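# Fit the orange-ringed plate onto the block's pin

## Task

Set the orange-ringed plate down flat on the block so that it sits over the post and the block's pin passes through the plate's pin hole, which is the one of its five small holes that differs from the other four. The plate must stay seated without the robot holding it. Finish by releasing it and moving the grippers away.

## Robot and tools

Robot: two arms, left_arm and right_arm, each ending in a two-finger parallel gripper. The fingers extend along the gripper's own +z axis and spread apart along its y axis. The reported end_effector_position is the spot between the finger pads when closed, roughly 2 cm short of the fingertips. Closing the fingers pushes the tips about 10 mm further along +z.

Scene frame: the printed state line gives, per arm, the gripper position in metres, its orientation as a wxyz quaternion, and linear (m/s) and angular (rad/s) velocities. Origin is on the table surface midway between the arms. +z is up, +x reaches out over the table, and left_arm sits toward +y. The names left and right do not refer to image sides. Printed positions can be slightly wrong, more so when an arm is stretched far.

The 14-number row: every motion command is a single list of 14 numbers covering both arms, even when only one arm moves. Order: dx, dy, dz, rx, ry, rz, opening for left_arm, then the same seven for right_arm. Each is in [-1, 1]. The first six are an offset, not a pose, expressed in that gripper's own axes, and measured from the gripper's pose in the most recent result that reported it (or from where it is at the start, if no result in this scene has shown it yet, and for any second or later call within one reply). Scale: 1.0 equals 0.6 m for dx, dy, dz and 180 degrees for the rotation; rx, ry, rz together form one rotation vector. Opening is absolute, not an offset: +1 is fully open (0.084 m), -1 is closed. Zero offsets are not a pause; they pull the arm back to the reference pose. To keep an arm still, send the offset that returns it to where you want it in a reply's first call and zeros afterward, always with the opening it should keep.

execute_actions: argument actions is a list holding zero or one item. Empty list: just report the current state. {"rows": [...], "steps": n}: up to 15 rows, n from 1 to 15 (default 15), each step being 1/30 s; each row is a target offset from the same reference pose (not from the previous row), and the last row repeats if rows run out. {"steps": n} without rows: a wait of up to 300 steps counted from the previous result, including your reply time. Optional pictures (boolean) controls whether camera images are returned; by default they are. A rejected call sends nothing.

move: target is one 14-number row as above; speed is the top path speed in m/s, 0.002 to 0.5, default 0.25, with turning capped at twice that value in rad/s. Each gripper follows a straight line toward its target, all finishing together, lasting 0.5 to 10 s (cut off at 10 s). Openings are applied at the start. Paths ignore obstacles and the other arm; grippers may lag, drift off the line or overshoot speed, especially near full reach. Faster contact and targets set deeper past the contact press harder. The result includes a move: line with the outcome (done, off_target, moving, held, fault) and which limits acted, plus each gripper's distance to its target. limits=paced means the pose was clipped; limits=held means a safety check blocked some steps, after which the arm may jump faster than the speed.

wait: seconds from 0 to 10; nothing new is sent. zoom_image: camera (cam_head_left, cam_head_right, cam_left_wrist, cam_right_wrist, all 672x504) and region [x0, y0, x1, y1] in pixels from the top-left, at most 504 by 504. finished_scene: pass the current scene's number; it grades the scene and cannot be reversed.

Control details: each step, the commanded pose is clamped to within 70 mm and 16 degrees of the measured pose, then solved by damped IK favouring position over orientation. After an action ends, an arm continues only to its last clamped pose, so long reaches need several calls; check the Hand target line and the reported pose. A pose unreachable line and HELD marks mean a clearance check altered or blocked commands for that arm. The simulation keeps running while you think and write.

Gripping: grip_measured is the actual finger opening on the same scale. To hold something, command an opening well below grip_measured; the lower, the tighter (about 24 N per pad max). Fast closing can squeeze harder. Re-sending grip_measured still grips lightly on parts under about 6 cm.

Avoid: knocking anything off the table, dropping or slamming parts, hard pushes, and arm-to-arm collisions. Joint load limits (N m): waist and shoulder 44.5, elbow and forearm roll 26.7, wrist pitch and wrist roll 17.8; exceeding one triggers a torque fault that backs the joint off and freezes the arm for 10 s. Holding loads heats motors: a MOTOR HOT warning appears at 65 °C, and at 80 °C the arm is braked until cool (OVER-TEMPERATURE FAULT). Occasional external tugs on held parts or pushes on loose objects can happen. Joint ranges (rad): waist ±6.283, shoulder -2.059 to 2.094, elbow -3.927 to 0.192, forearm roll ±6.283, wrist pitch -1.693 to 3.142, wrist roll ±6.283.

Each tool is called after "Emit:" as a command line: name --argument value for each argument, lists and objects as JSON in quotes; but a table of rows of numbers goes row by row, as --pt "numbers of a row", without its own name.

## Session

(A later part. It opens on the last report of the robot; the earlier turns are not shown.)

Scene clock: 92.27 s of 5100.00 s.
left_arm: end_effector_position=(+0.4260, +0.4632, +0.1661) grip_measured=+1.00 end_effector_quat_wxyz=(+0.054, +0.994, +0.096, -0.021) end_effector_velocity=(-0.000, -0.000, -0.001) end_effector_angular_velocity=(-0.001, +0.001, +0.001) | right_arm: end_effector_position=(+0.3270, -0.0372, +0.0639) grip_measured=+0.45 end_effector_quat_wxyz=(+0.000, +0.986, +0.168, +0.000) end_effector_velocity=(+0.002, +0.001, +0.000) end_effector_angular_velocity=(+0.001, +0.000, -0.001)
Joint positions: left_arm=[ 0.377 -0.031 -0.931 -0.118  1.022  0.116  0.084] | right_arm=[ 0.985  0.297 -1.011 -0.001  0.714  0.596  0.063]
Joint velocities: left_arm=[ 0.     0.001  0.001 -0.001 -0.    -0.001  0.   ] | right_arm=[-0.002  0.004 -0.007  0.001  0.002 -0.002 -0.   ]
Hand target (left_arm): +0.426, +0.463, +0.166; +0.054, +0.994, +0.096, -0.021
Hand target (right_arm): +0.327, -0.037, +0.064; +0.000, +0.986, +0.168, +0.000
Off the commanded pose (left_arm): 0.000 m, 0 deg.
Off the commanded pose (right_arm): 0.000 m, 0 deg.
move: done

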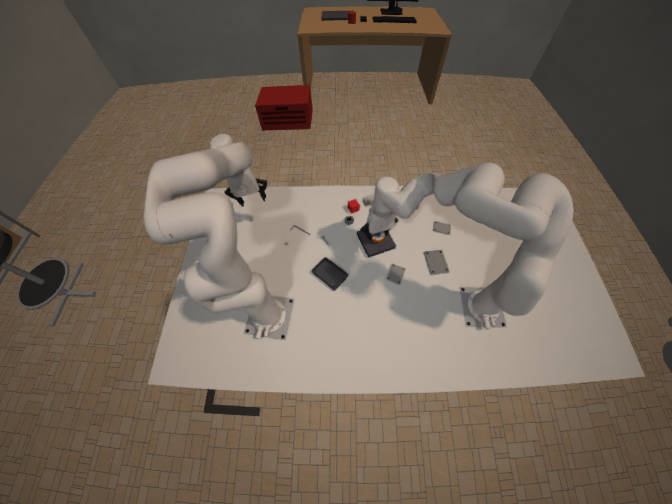

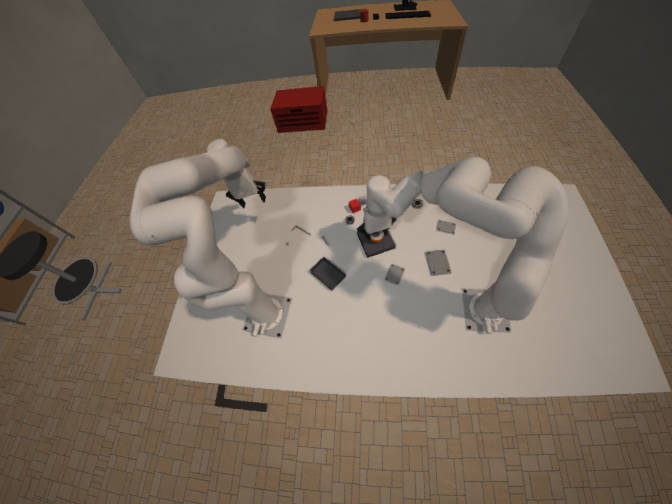

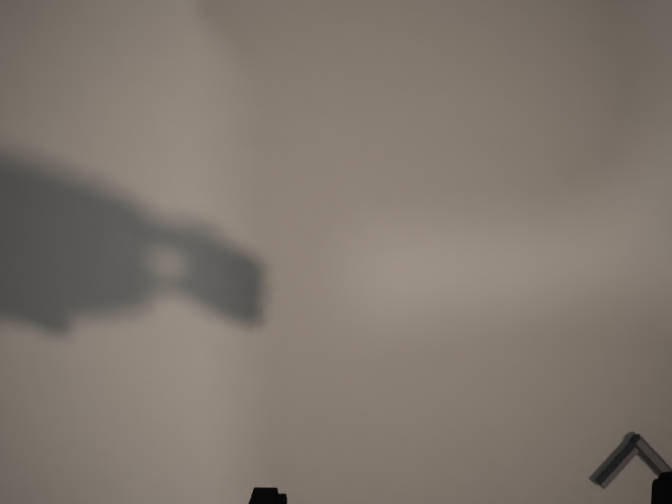

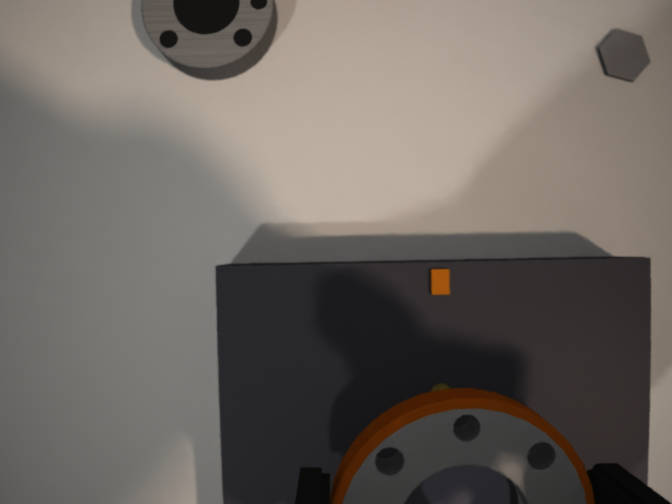

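Emit:
move --target '[0,0,0,0,0,0,1, 0.0003,-0.0007,0.003,0,0,0,0.1]' --speed 0.005

Emit:
move --target '[0,0,0,0,0,0,1, 0,0,0.007,0,0,0,0.1]' --speed 0.004

Scene clock: 100.30 s of 5100.00 s.
left_arm: end_effector_position=(+0.4260, +0.4632, +0.1661) grip_measured=+1.00 end_effector_quat_wxyz=(+0.054, +0.994, +0.096, -0.021) end_effector_velocity=(+0.000, -0.000, -0.000) end_effector_angular_velocity=(+0.000, +0.000, -0.002) | right_arm: end_effector_position=(+0.3270, -0.0368, +0.0621) grip_measured=+0.45 end_effector_quat_wxyz=(+0.000, +0.986, +0.168, +0.000) end_effector_velocity=(+0.000, +0.001, +0.000) end_effector_angular_velocity=(+0.002, +0.000, -0.002)
Joint positions: left_arm=[ 0.377 -0.031 -0.931 -0.118  1.022  0.116  0.084] | right_arm=[ 0.986  0.302 -1.012 -0.001  0.71   0.596  0.063]
Joint velocities: left_arm=[-0.001  0.002 -0.001  0.    -0.001  0.001  0.   ] | right_arm=[ 0.     0.    -0.001  0.002 -0.001  0.    -0.   ]
Hand target (left_arm): +0.426, +0.463, +0.166; +0.054, +0.994, +0.096, -0.021
Hand target (right_arm): +0.327, -0.037, +0.062; +0.000, +0.986, +0.168, +0.000
Off the commanded pose (left_arm): 0.000 m, 0 deg.
Off the commanded pose (right_arm): 0.000 m, 0 deg.
After step 90, 4.33 s passed at rest.
move: done

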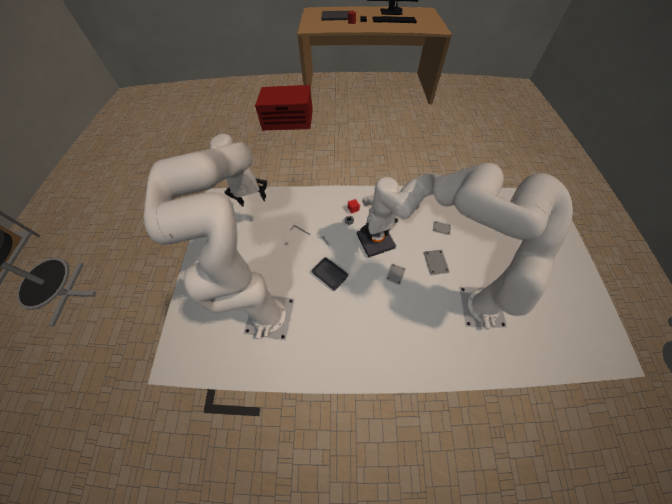

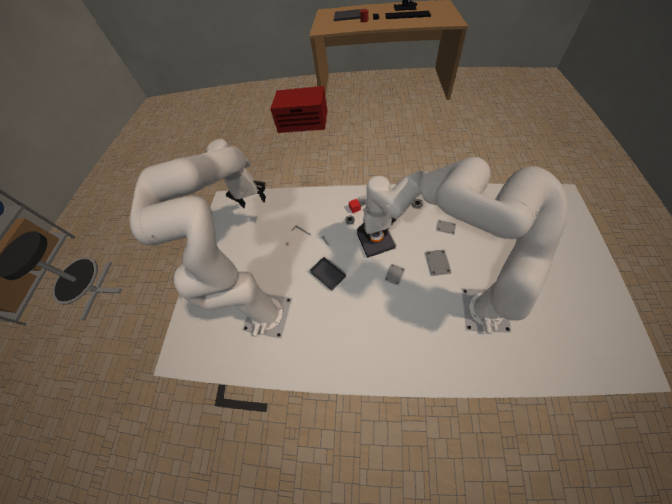

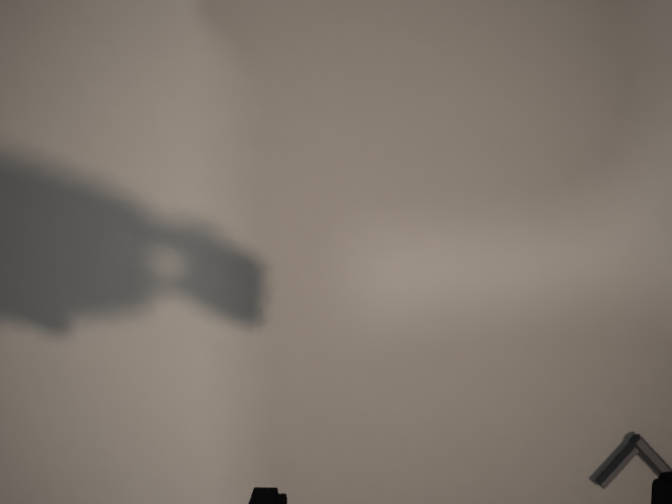

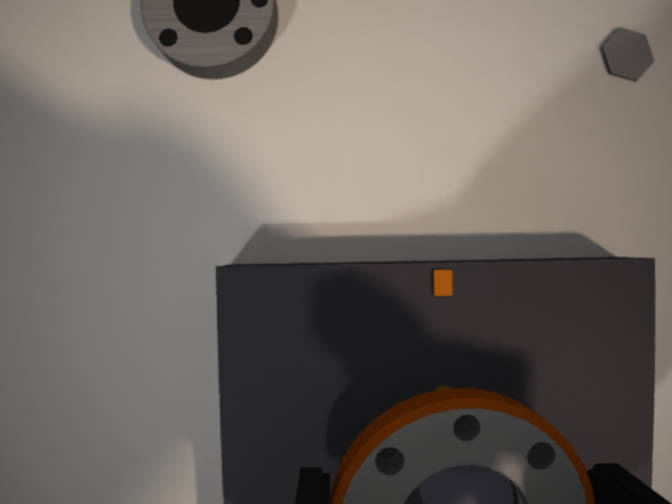

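Scene clock: 101.57 s of 5100.00 s.
left_arm: end_effector_position=(+0.4260, +0.4632, +0.1661) grip_measured=+1.00 end_effector_quat_wxyz=(+0.054, +0.994, +0.096, -0.021) end_effector_velocity=(+0.001, +0.000, +0.001) end_effector_angular_velocity=(+0.001, -0.003, +0.001) | right_arm: end_effector_position=(+0.3270, -0.0368, +0.0579) grip_measured=+0.45 end_effector_quat_wxyz=(+0.000, +0.986, +0.168, +0.000) end_effector_velocity=(-0.000, +0.001, +0.000) end_effector_angular_velocity=(+0.001, -0.001, +0.001)
Joint positions: left_arm=[ 0.377 -0.031 -0.931 -0.118  1.022  0.116  0.084] | right_arm=[ 0.986  0.31  -1.01  -0.001  0.699  0.596  0.063]
Joint velocities: left_arm=[ 0.001 -0.001 -0.001  0.    -0.001 -0.     0.   ] | right_arm=[ 0.001  0.    -0.001  0.001 -0.001 -0.     0.   ]
Hand target (left_arm): +0.426, +0.463, +0.166; +0.054, +0.994, +0.096, -0.021
Hand target (right_arm): +0.327, -0.037, +0.058; +0.000, +0.986, +0.168, +0.000
Off the commanded pose (left_arm): 0.000 m, 0 deg.
Off the commanded pose (right_arm): 0.000 m, 0 deg.
move: done

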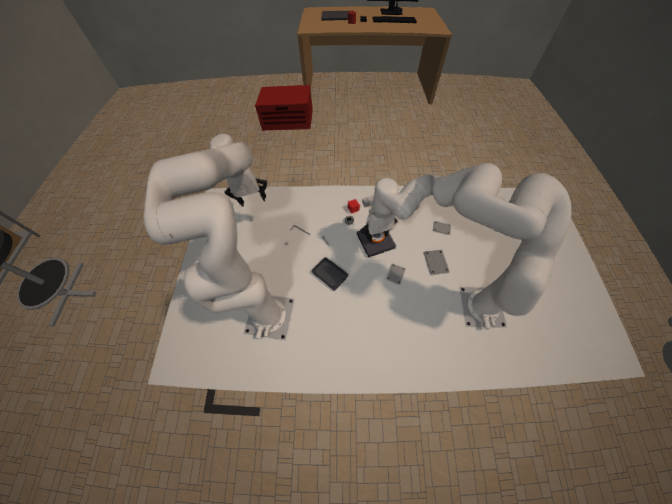

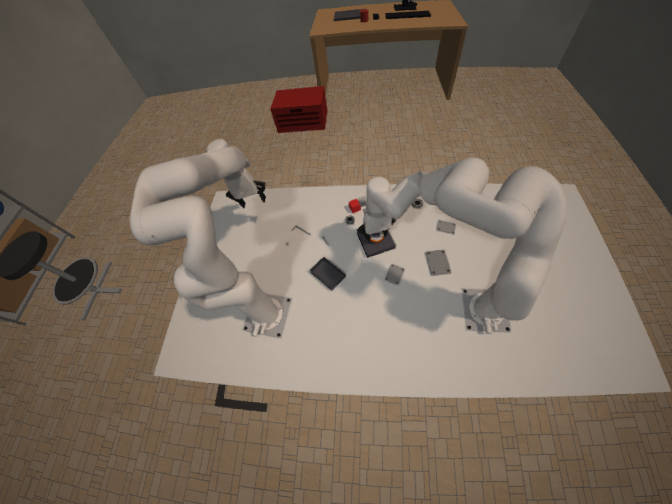

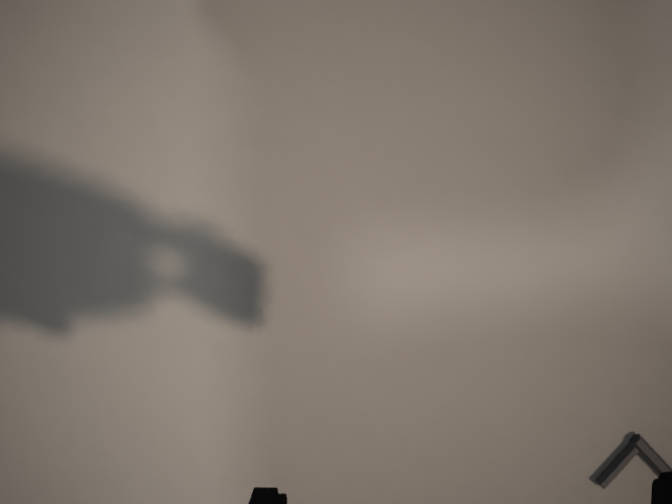

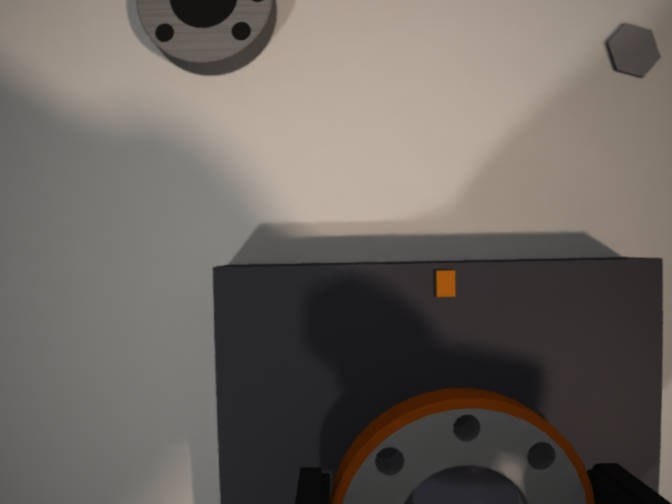

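Emit:
move --target '[0,0,0,0,0,0,1, 0,0,0.005,0,0,0,0.1]' --speed 0.004

Scene clock: 103.90 s of 5100.00 s.
left_arm: end_effector_position=(+0.4260, +0.4632, +0.1661) grip_measured=+1.00 end_effector_quat_wxyz=(+0.054, +0.994, +0.096, -0.021) end_effector_velocity=(+0.000, -0.001, +0.000) end_effector_angular_velocity=(-0.001, +0.000, +0.000) | right_arm: end_effector_position=(+0.3270, -0.0369, +0.0542) grip_measured=+0.45 end_effector_quat_wxyz=(+0.000, +0.986, +0.168, +0.000) end_effector_velocity=(+0.000, -0.000, +0.001) end_effector_angular_velocity=(-0.001, +0.001, -0.001)
Joint positions: left_arm=[ 0.377 -0.031 -0.931 -0.118  1.022  0.116  0.084] | right_arm=[ 0.985  0.318 -1.008 -0.001  0.69   0.596  0.063]
Joint velocities: left_arm=[-0.001  0.001 -0.001 -0.001  0.001 -0.001 -0.   ] | right_arm=[-0.001 -0.002 -0.     0.     0.003 -0.    -0.   ]
Hand target (left_arm): +0.426, +0.463, +0.166; +0.054, +0.994, +0.096, -0.021
Hand target (right_arm): +0.327, -0.037, +0.055; +0.000, +0.986, +0.168, +0.000
Off the commanded pose (left_arm): 0.000 m, 0 deg.
Off the commanded pose (right_arm): 0.001 m, 0 deg.
move: done

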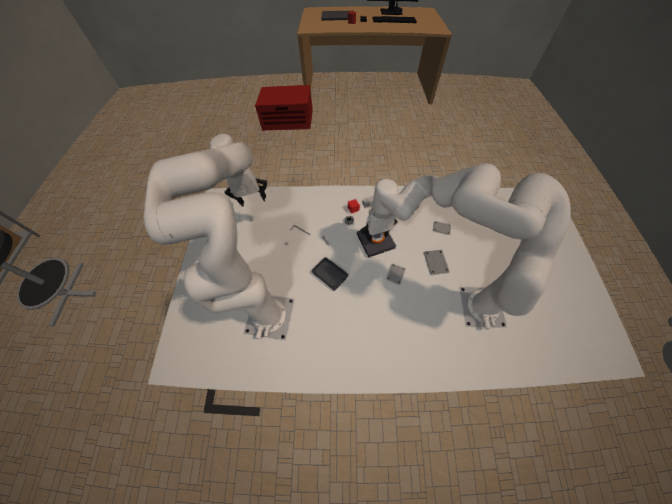

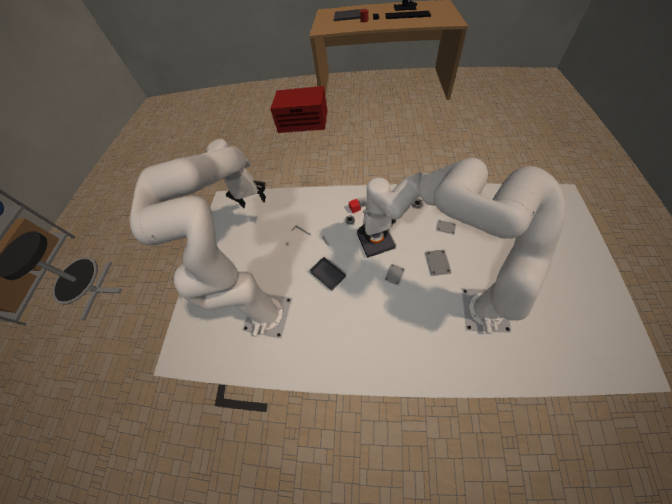

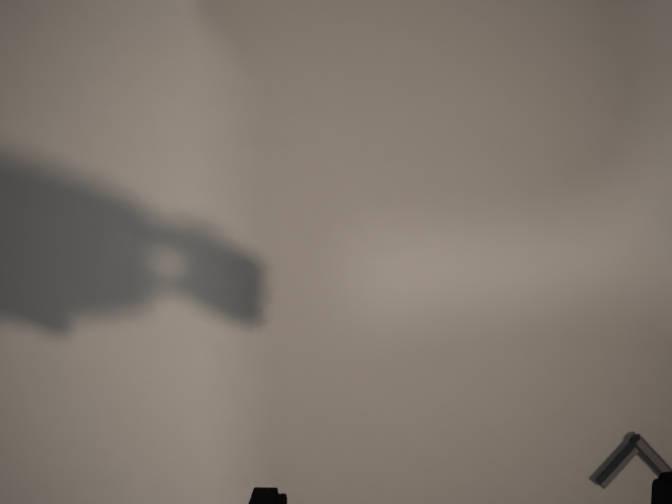

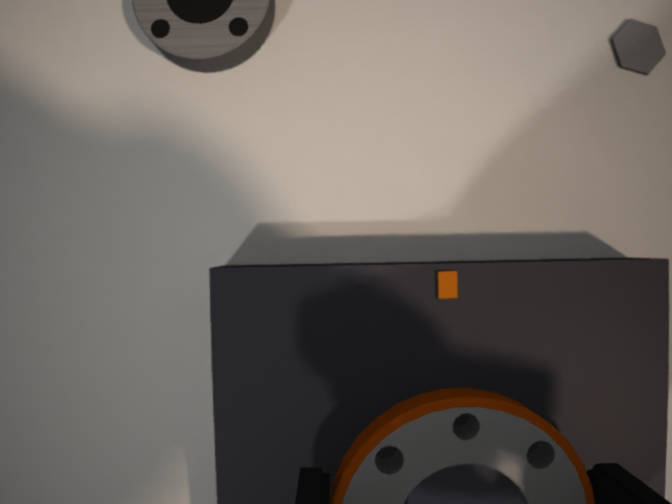

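Slipped on. Continue down.

Emit:
move --target '[0,0,0,0,0,0,1, 0,0,0.008,0,0,0,0.1]' --speed 0.005

Emit:
move --target '[0,0,0,0,0,0,1, 0,0,0.006,0,0,0,0.1]' --speed 0.004

Scene clock: 111.30 s of 5100.00 s.
left_arm: end_effector_position=(+0.4260, +0.4632, +0.1661) grip_measured=+1.00 end_effector_quat_wxyz=(+0.054, +0.994, +0.096, -0.021) end_effector_velocity=(+0.000, -0.001, -0.000) end_effector_angular_velocity=(-0.002, -0.000, +0.001) | right_arm: end_effector_position=(+0.3270, -0.0368, +0.0494) grip_measured=+0.45 end_effector_quat_wxyz=(+0.000, +0.986, +0.168, +0.000) end_effector_velocity=(+0.000, +0.000, -0.000) end_effector_angular_velocity=(+0.001, -0.000, +0.000)
Joint positions: left_arm=[ 0.377 -0.031 -0.931 -0.118  1.022  0.116  0.084] | right_arm=[ 0.986  0.328 -1.007 -0.001  0.678  0.596  0.063]
Joint velocities: left_arm=[-0.001  0.001 -0.001 -0.002  0.    -0.     0.   ] | right_arm=[-0.     0.001  0.     0.    -0.002 -0.001 -0.   ]
Hand target (left_arm): +0.426, +0.463, +0.166; +0.054, +0.994, +0.096, -0.021
Hand target (right_arm): +0.327, -0.037, +0.049; +0.000, +0.986, +0.168, +0.000
Off the commanded pose (left_arm): 0.000 m, 0 deg.
Off the commanded pose (right_arm): 0.000 m, 0 deg.
After step 90, 3.07 s passed at rest.
move: done

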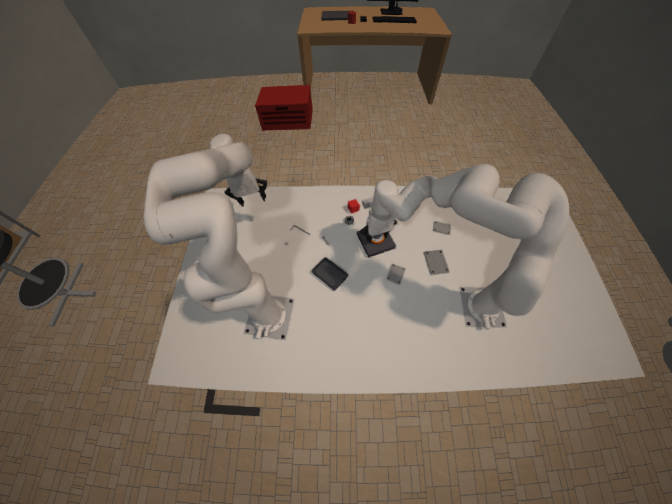

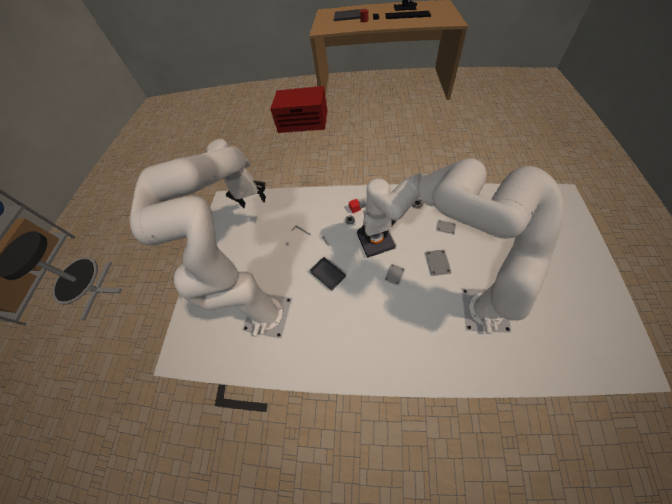

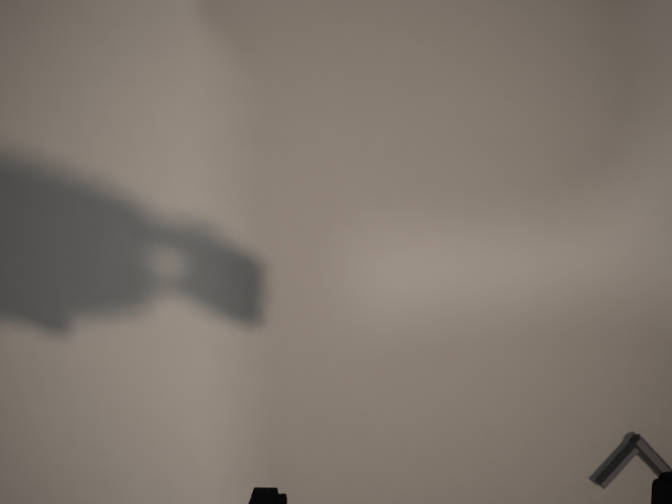

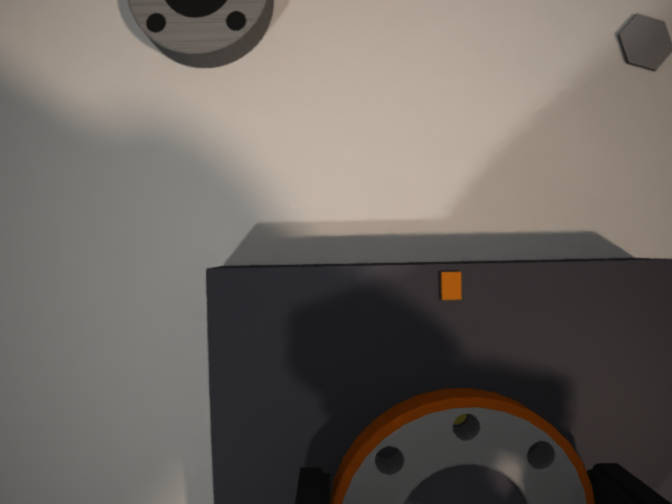

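Scene clock: 112.43 s of 5100.00 s.
left_arm: end_effector_position=(+0.4260, +0.4632, +0.1661) grip_measured=+1.00 end_effector_quat_wxyz=(+0.054, +0.994, +0.096, -0.021) end_effector_velocity=(+0.000, +0.000, +0.000) end_effector_angular_velocity=(-0.000, -0.001, +0.000) | right_arm: end_effector_position=(+0.3269, -0.0368, +0.0459) grip_measured=+0.45 end_effector_quat_wxyz=(+0.000, +0.986, +0.168, +0.000) end_effector_velocity=(-0.000, -0.000, -0.001) end_effector_angular_velocity=(-0.002, -0.000, +0.001)
Joint positions: left_arm=[ 0.377 -0.031 -0.931 -0.118  1.022  0.116  0.084] | right_arm=[ 0.986  0.336 -1.005 -0.001  0.669  0.596  0.063]
Joint velocities: left_arm=[ 0.     0.    -0.    -0.001 -0.001  0.001 -0.   ] | right_arm=[ 0.     0.001  0.001 -0.002  0.     0.    -0.   ]
Hand target (left_arm): +0.426, +0.463, +0.166; +0.054, +0.994, +0.096, -0.021
Hand target (right_arm): +0.327, -0.037, +0.046; +0.000, +0.986, +0.168, +0.000
Off the commanded pose (left_arm): 0.000 m, 0 deg.
Off the commanded pose (right_arm): 0.000 m, 0 deg.
move: done

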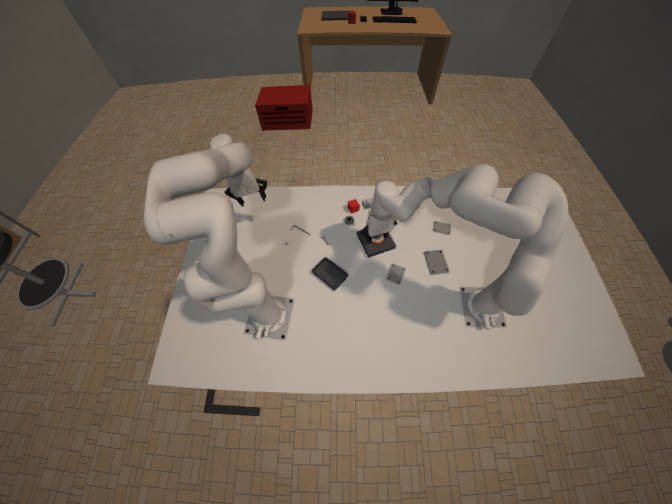

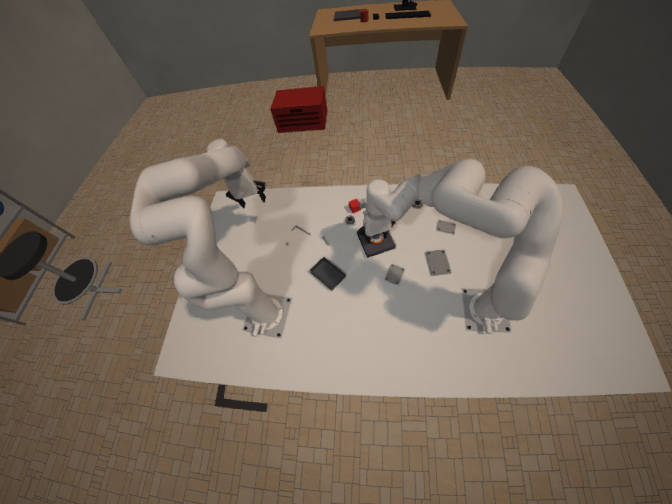

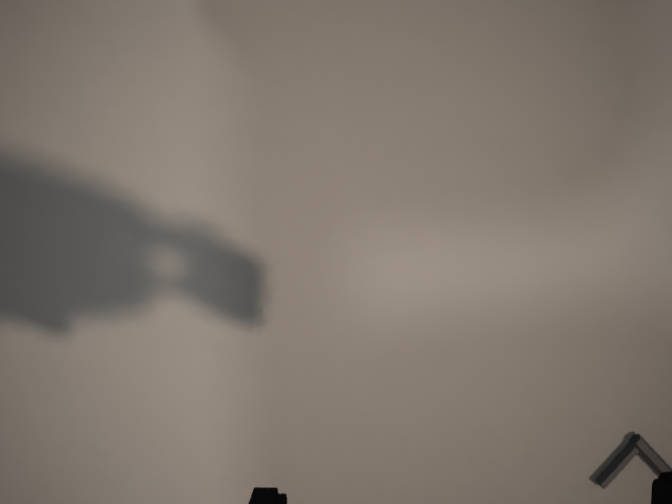

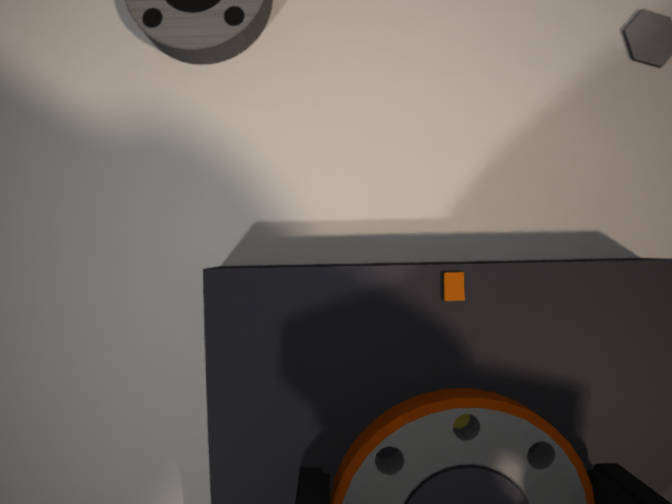

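Emit:
move --target '[0,0,0,0,0,0,1, 0,0,0.005,0,0,0,0.1]' --speed 0.004

Scene clock: 114.40 s of 5100.00 s.
left_arm: end_effector_position=(+0.4260, +0.4632, +0.1661) grip_measured=+1.00 end_effector_quat_wxyz=(+0.054, +0.994, +0.096, -0.021) end_effector_velocity=(+0.000, +0.000, +0.000) end_effector_angular_velocity=(+0.001, -0.001, -0.001) | right_arm: end_effector_position=(+0.3269, -0.0368, +0.0429) grip_measured=+0.45 end_effector_quat_wxyz=(+0.000, +0.986, +0.168, +0.000) end_effector_velocity=(+0.001, -0.000, +0.000) end_effector_angular_velocity=(+0.001, -0.001, -0.000)
Joint positions: left_arm=[ 0.377 -0.031 -0.931 -0.118  1.022  0.116  0.084] | right_arm=[ 0.986  0.343 -1.004 -0.001  0.662  0.596  0.063]
Joint velocities: left_arm=[ 0.     0.    -0.001  0.001 -0.001  0.    -0.   ] | right_arm=[-0.001 -0.     0.    -0.001 -0.001 -0.    -0.   ]
Hand target (left_arm): +0.426, +0.463, +0.166; +0.054, +0.994, +0.096, -0.021
Hand target (right_arm): +0.327, -0.037, +0.043; +0.000, +0.986, +0.168, +0.000
Off the commanded pose (left_arm): 0.000 m, 0 deg.
Off the commanded pose (right_arm): 0.000 m, 0 deg.
move: done

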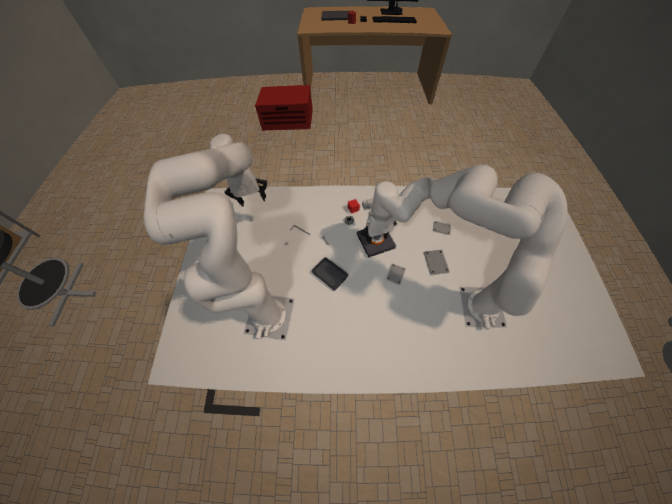

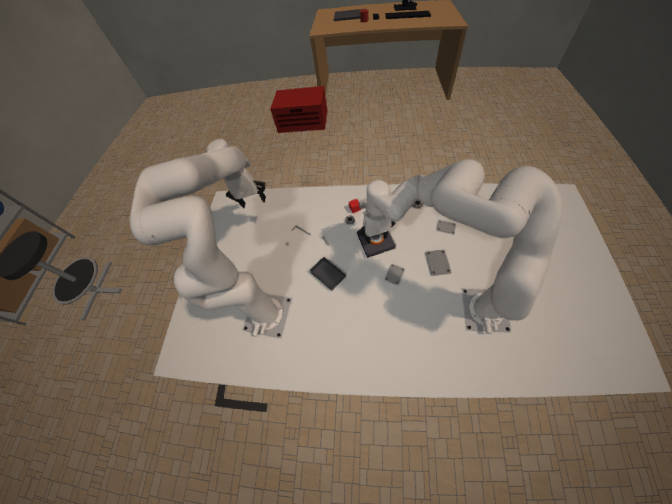

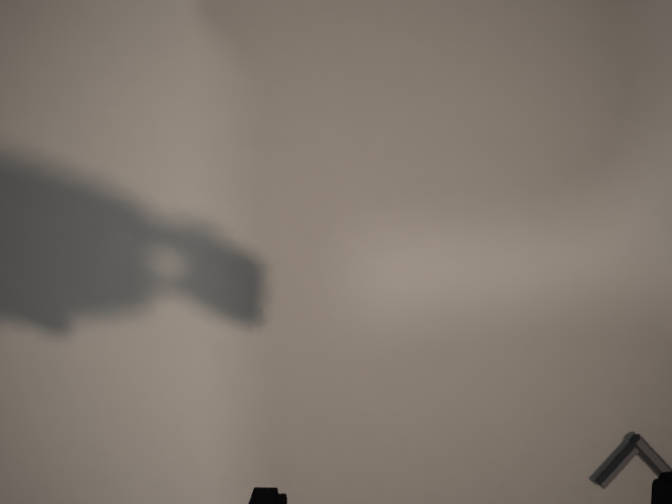

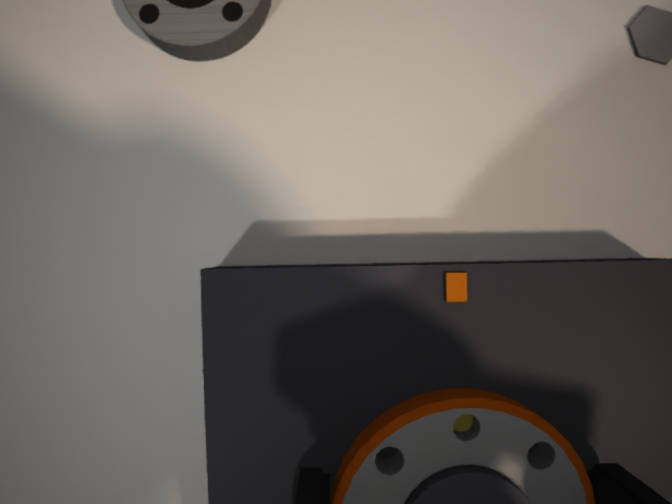

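Emit:
move --target '[0,0,0,0,0,0,1, 0,0,0.004,0,0,0,0.1]' --speed 0.004

Scene clock: 116.03 s of 5100.00 s.
left_arm: end_effector_position=(+0.4260, +0.4632, +0.1661) grip_measured=+1.00 end_effector_quat_wxyz=(+0.054, +0.994, +0.096, -0.021) end_effector_velocity=(-0.000, -0.000, -0.000) end_effector_angular_velocity=(+0.000, +0.000, +0.000) | right_arm: end_effector_position=(+0.3272, -0.0367, +0.0413) grip_measured=+0.46 end_effector_quat_wxyz=(-0.000, +0.986, +0.168, +0.001) end_effector_velocity=(+0.001, +0.000, -0.003) end_effector_angular_velocity=(+0.001, -0.000, +0.000)
Joint positions: left_arm=[ 0.377 -0.031 -0.931 -0.118  1.022  0.116  0.084] | right_arm=[ 0.985  0.347 -1.004 -0.001  0.657  0.596  0.063]
Joint velocities: left_arm=[-0.    -0.     0.     0.     0.    -0.001  0.   ] | right_arm=[-0.001  0.007 -0.     0.001 -0.008 -0.002  0.   ]
Hand target (left_arm): +0.426, +0.463, +0.166; +0.054, +0.994, +0.096, -0.021
Hand target (right_arm): +0.327, -0.037, +0.040; +0.000, +0.986, +0.168, +0.000
Off the commanded pose (left_arm): 0.000 m, 0 deg.
Off the commanded pose (right_arm): 0.001 m, 0 deg.
move: done

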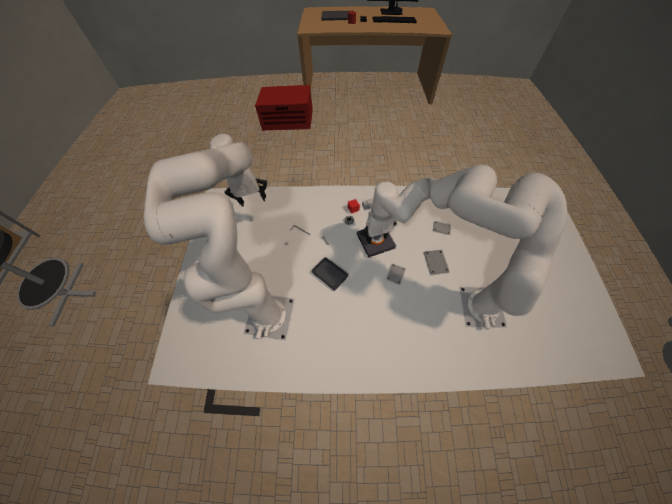

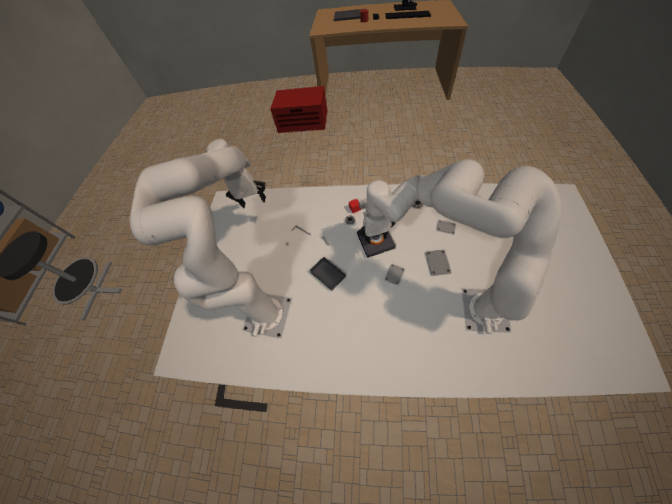

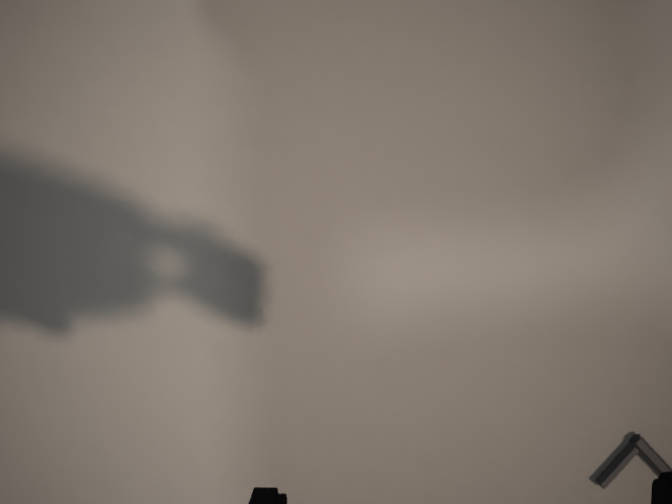

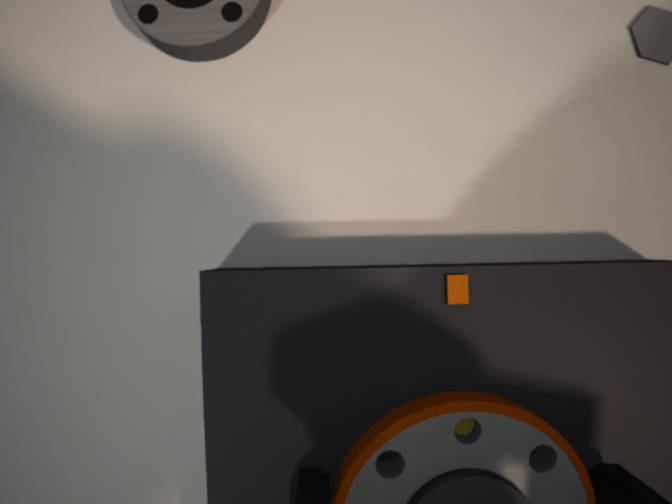

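Emit:
move --target '[0,0,0,0,0,0,1, 0,0,0,0,0,0,1]' --speed 0.01

Emit:
move --target '[0,0,0,0,0,0,1, -0.1,0,-0.15,0,0,0,1]' --speed 0.08

Scene clock: 118.97 s of 5100.00 s.
left_arm: end_effector_position=(+0.4260, +0.4632, +0.1661) grip_measured=+1.00 end_effector_quat_wxyz=(+0.054, +0.994, +0.096, -0.021) end_effector_velocity=(-0.000, -0.000, +0.000) end_effector_angular_velocity=(-0.001, +0.000, +0.001) | right_arm: end_effector_position=(+0.3272, -0.0367, +0.0411) grip_measured=+1.00 end_effector_quat_wxyz=(+0.000, +0.986, +0.168, +0.001) end_effector_velocity=(+0.000, +0.000, +0.001) end_effector_angular_velocity=(+0.001, -0.001, -0.001)
Joint positions: left_arm=[ 0.377 -0.031 -0.931 -0.118  1.022  0.116  0.084] | right_arm=[ 0.985  0.347 -1.004 -0.001  0.656  0.596  0.084]
Joint velocities: left_arm=[ 0.    -0.001  0.001 -0.001  0.    -0.     0.   ] | right_arm=[-0.    -0.001  0.     0.001 -0.     0.     0.   ]
Hand target (left_arm): +0.426, +0.463, +0.166; +0.054, +0.994, +0.096, -0.021
Hand target (right_arm): +0.327, -0.037, +0.041; -0.000, +0.986, +0.168, +0.001
Off the commanded pose (left_arm): 0.000 m, 0 deg.
Off the commanded pose (right_arm): 0.000 m, 0 deg.
move: done

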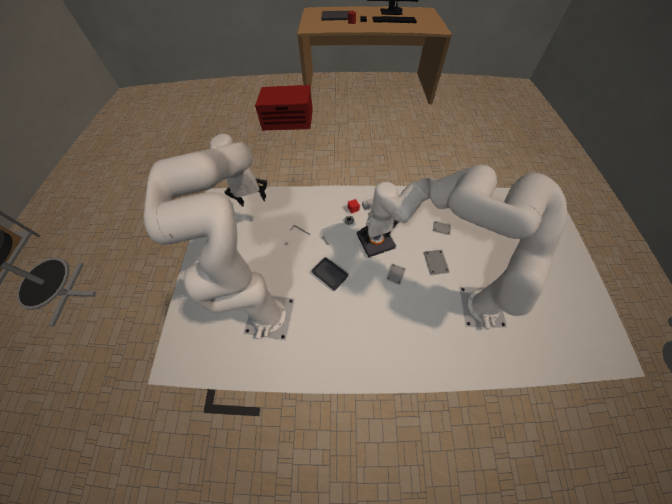

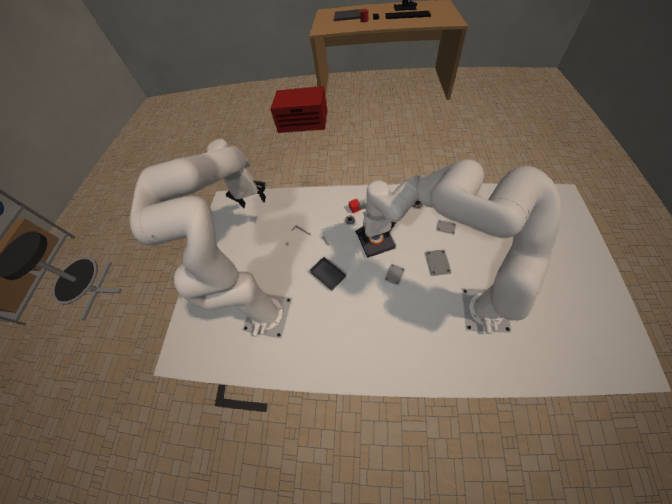

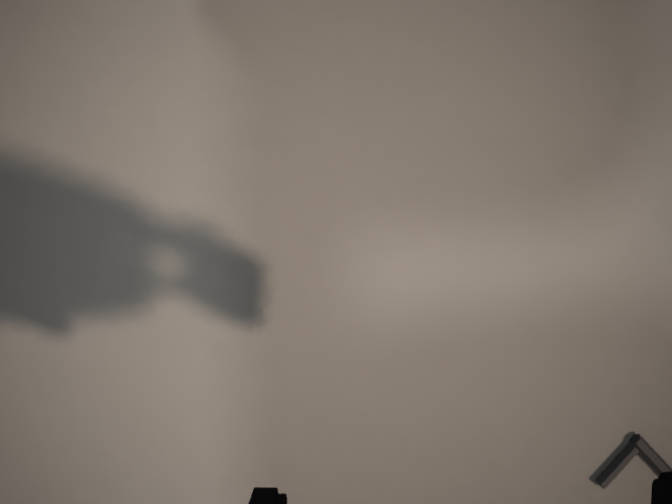

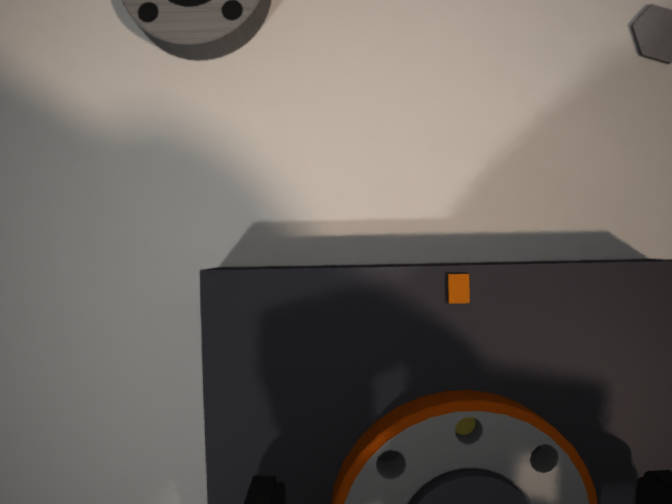

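Scene clock: 120.70 s of 5100.00 s.
left_arm: end_effector_position=(+0.4260, +0.4632, +0.1661) grip_measured=+1.00 end_effector_quat_wxyz=(+0.054, +0.994, +0.096, -0.021) end_effector_velocity=(+0.000, +0.000, +0.001) end_effector_angular_velocity=(+0.001, -0.001, -0.000) | right_arm: end_effector_position=(+0.2707, -0.0565, +0.1307) grip_measured=+1.00 end_effector_quat_wxyz=(+0.000, +0.986, +0.167, +0.000) end_effector_velocity=(-0.001, +0.000, +0.002) end_effector_angular_velocity=(+0.002, -0.001, -0.000)
Joint positions: left_arm=[ 0.377 -0.031 -0.931 -0.118  1.022  0.116  0.084] | right_arm=[ 1.061  0.027 -0.877 -0.001  0.85   0.672  0.084]
Joint velocities: left_arm=[ 0.001 -0.002 -0.     0.001  0.     0.001  0.   ] | right_arm=[ 0.002 -0.006 -0.    -0.     0.004  0.002  0.   ]
Hand target (left_arm): +0.426, +0.463, +0.166; +0.054, +0.994, +0.096, -0.021
Hand target (right_arm): +0.271, -0.056, +0.131; +0.000, +0.986, +0.168, +0.001
Off the commanded pose (left_arm): 0.000 m, 0 deg.
Off the commanded pose (right_arm): 0.000 m, 0 deg.
move: done

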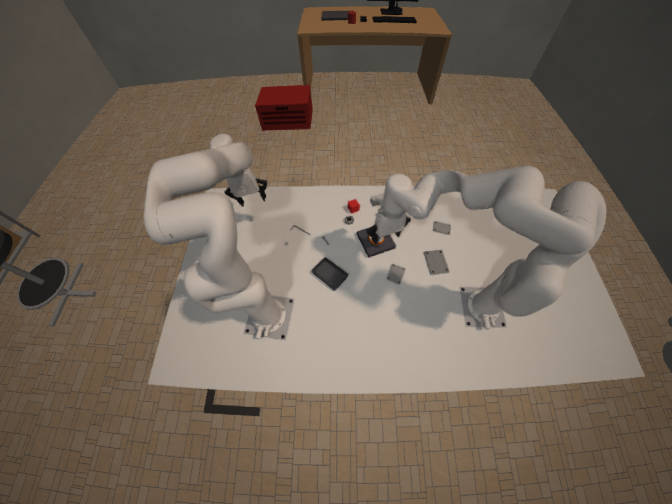

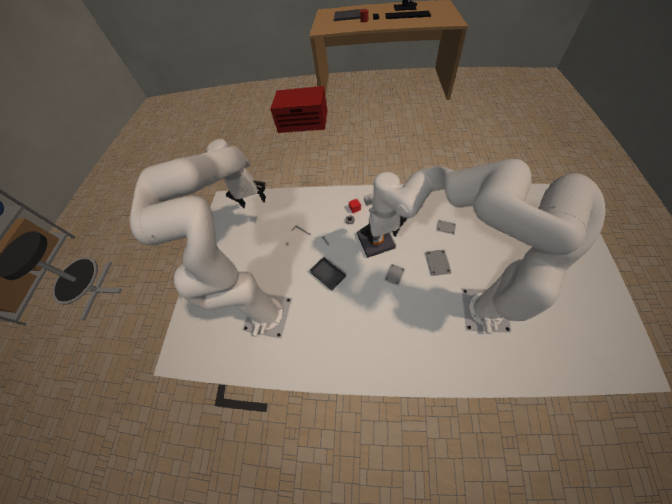

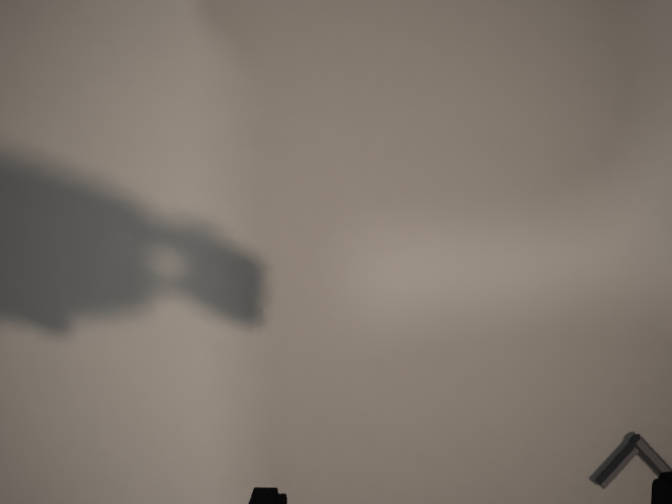

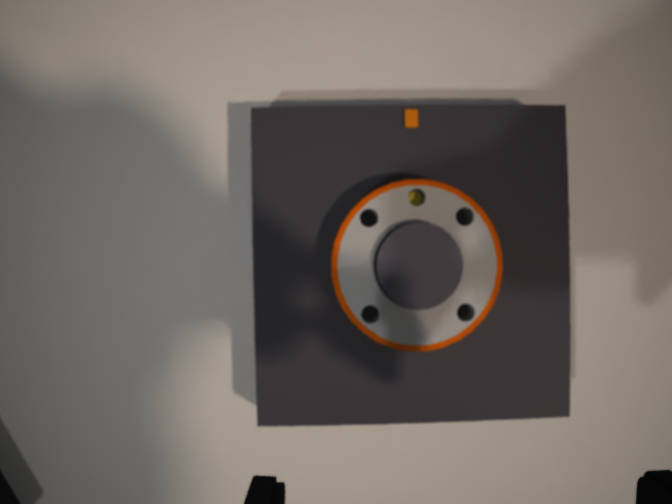

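Emit:
finished_scene --scene 2

The scene is finished: the task was done.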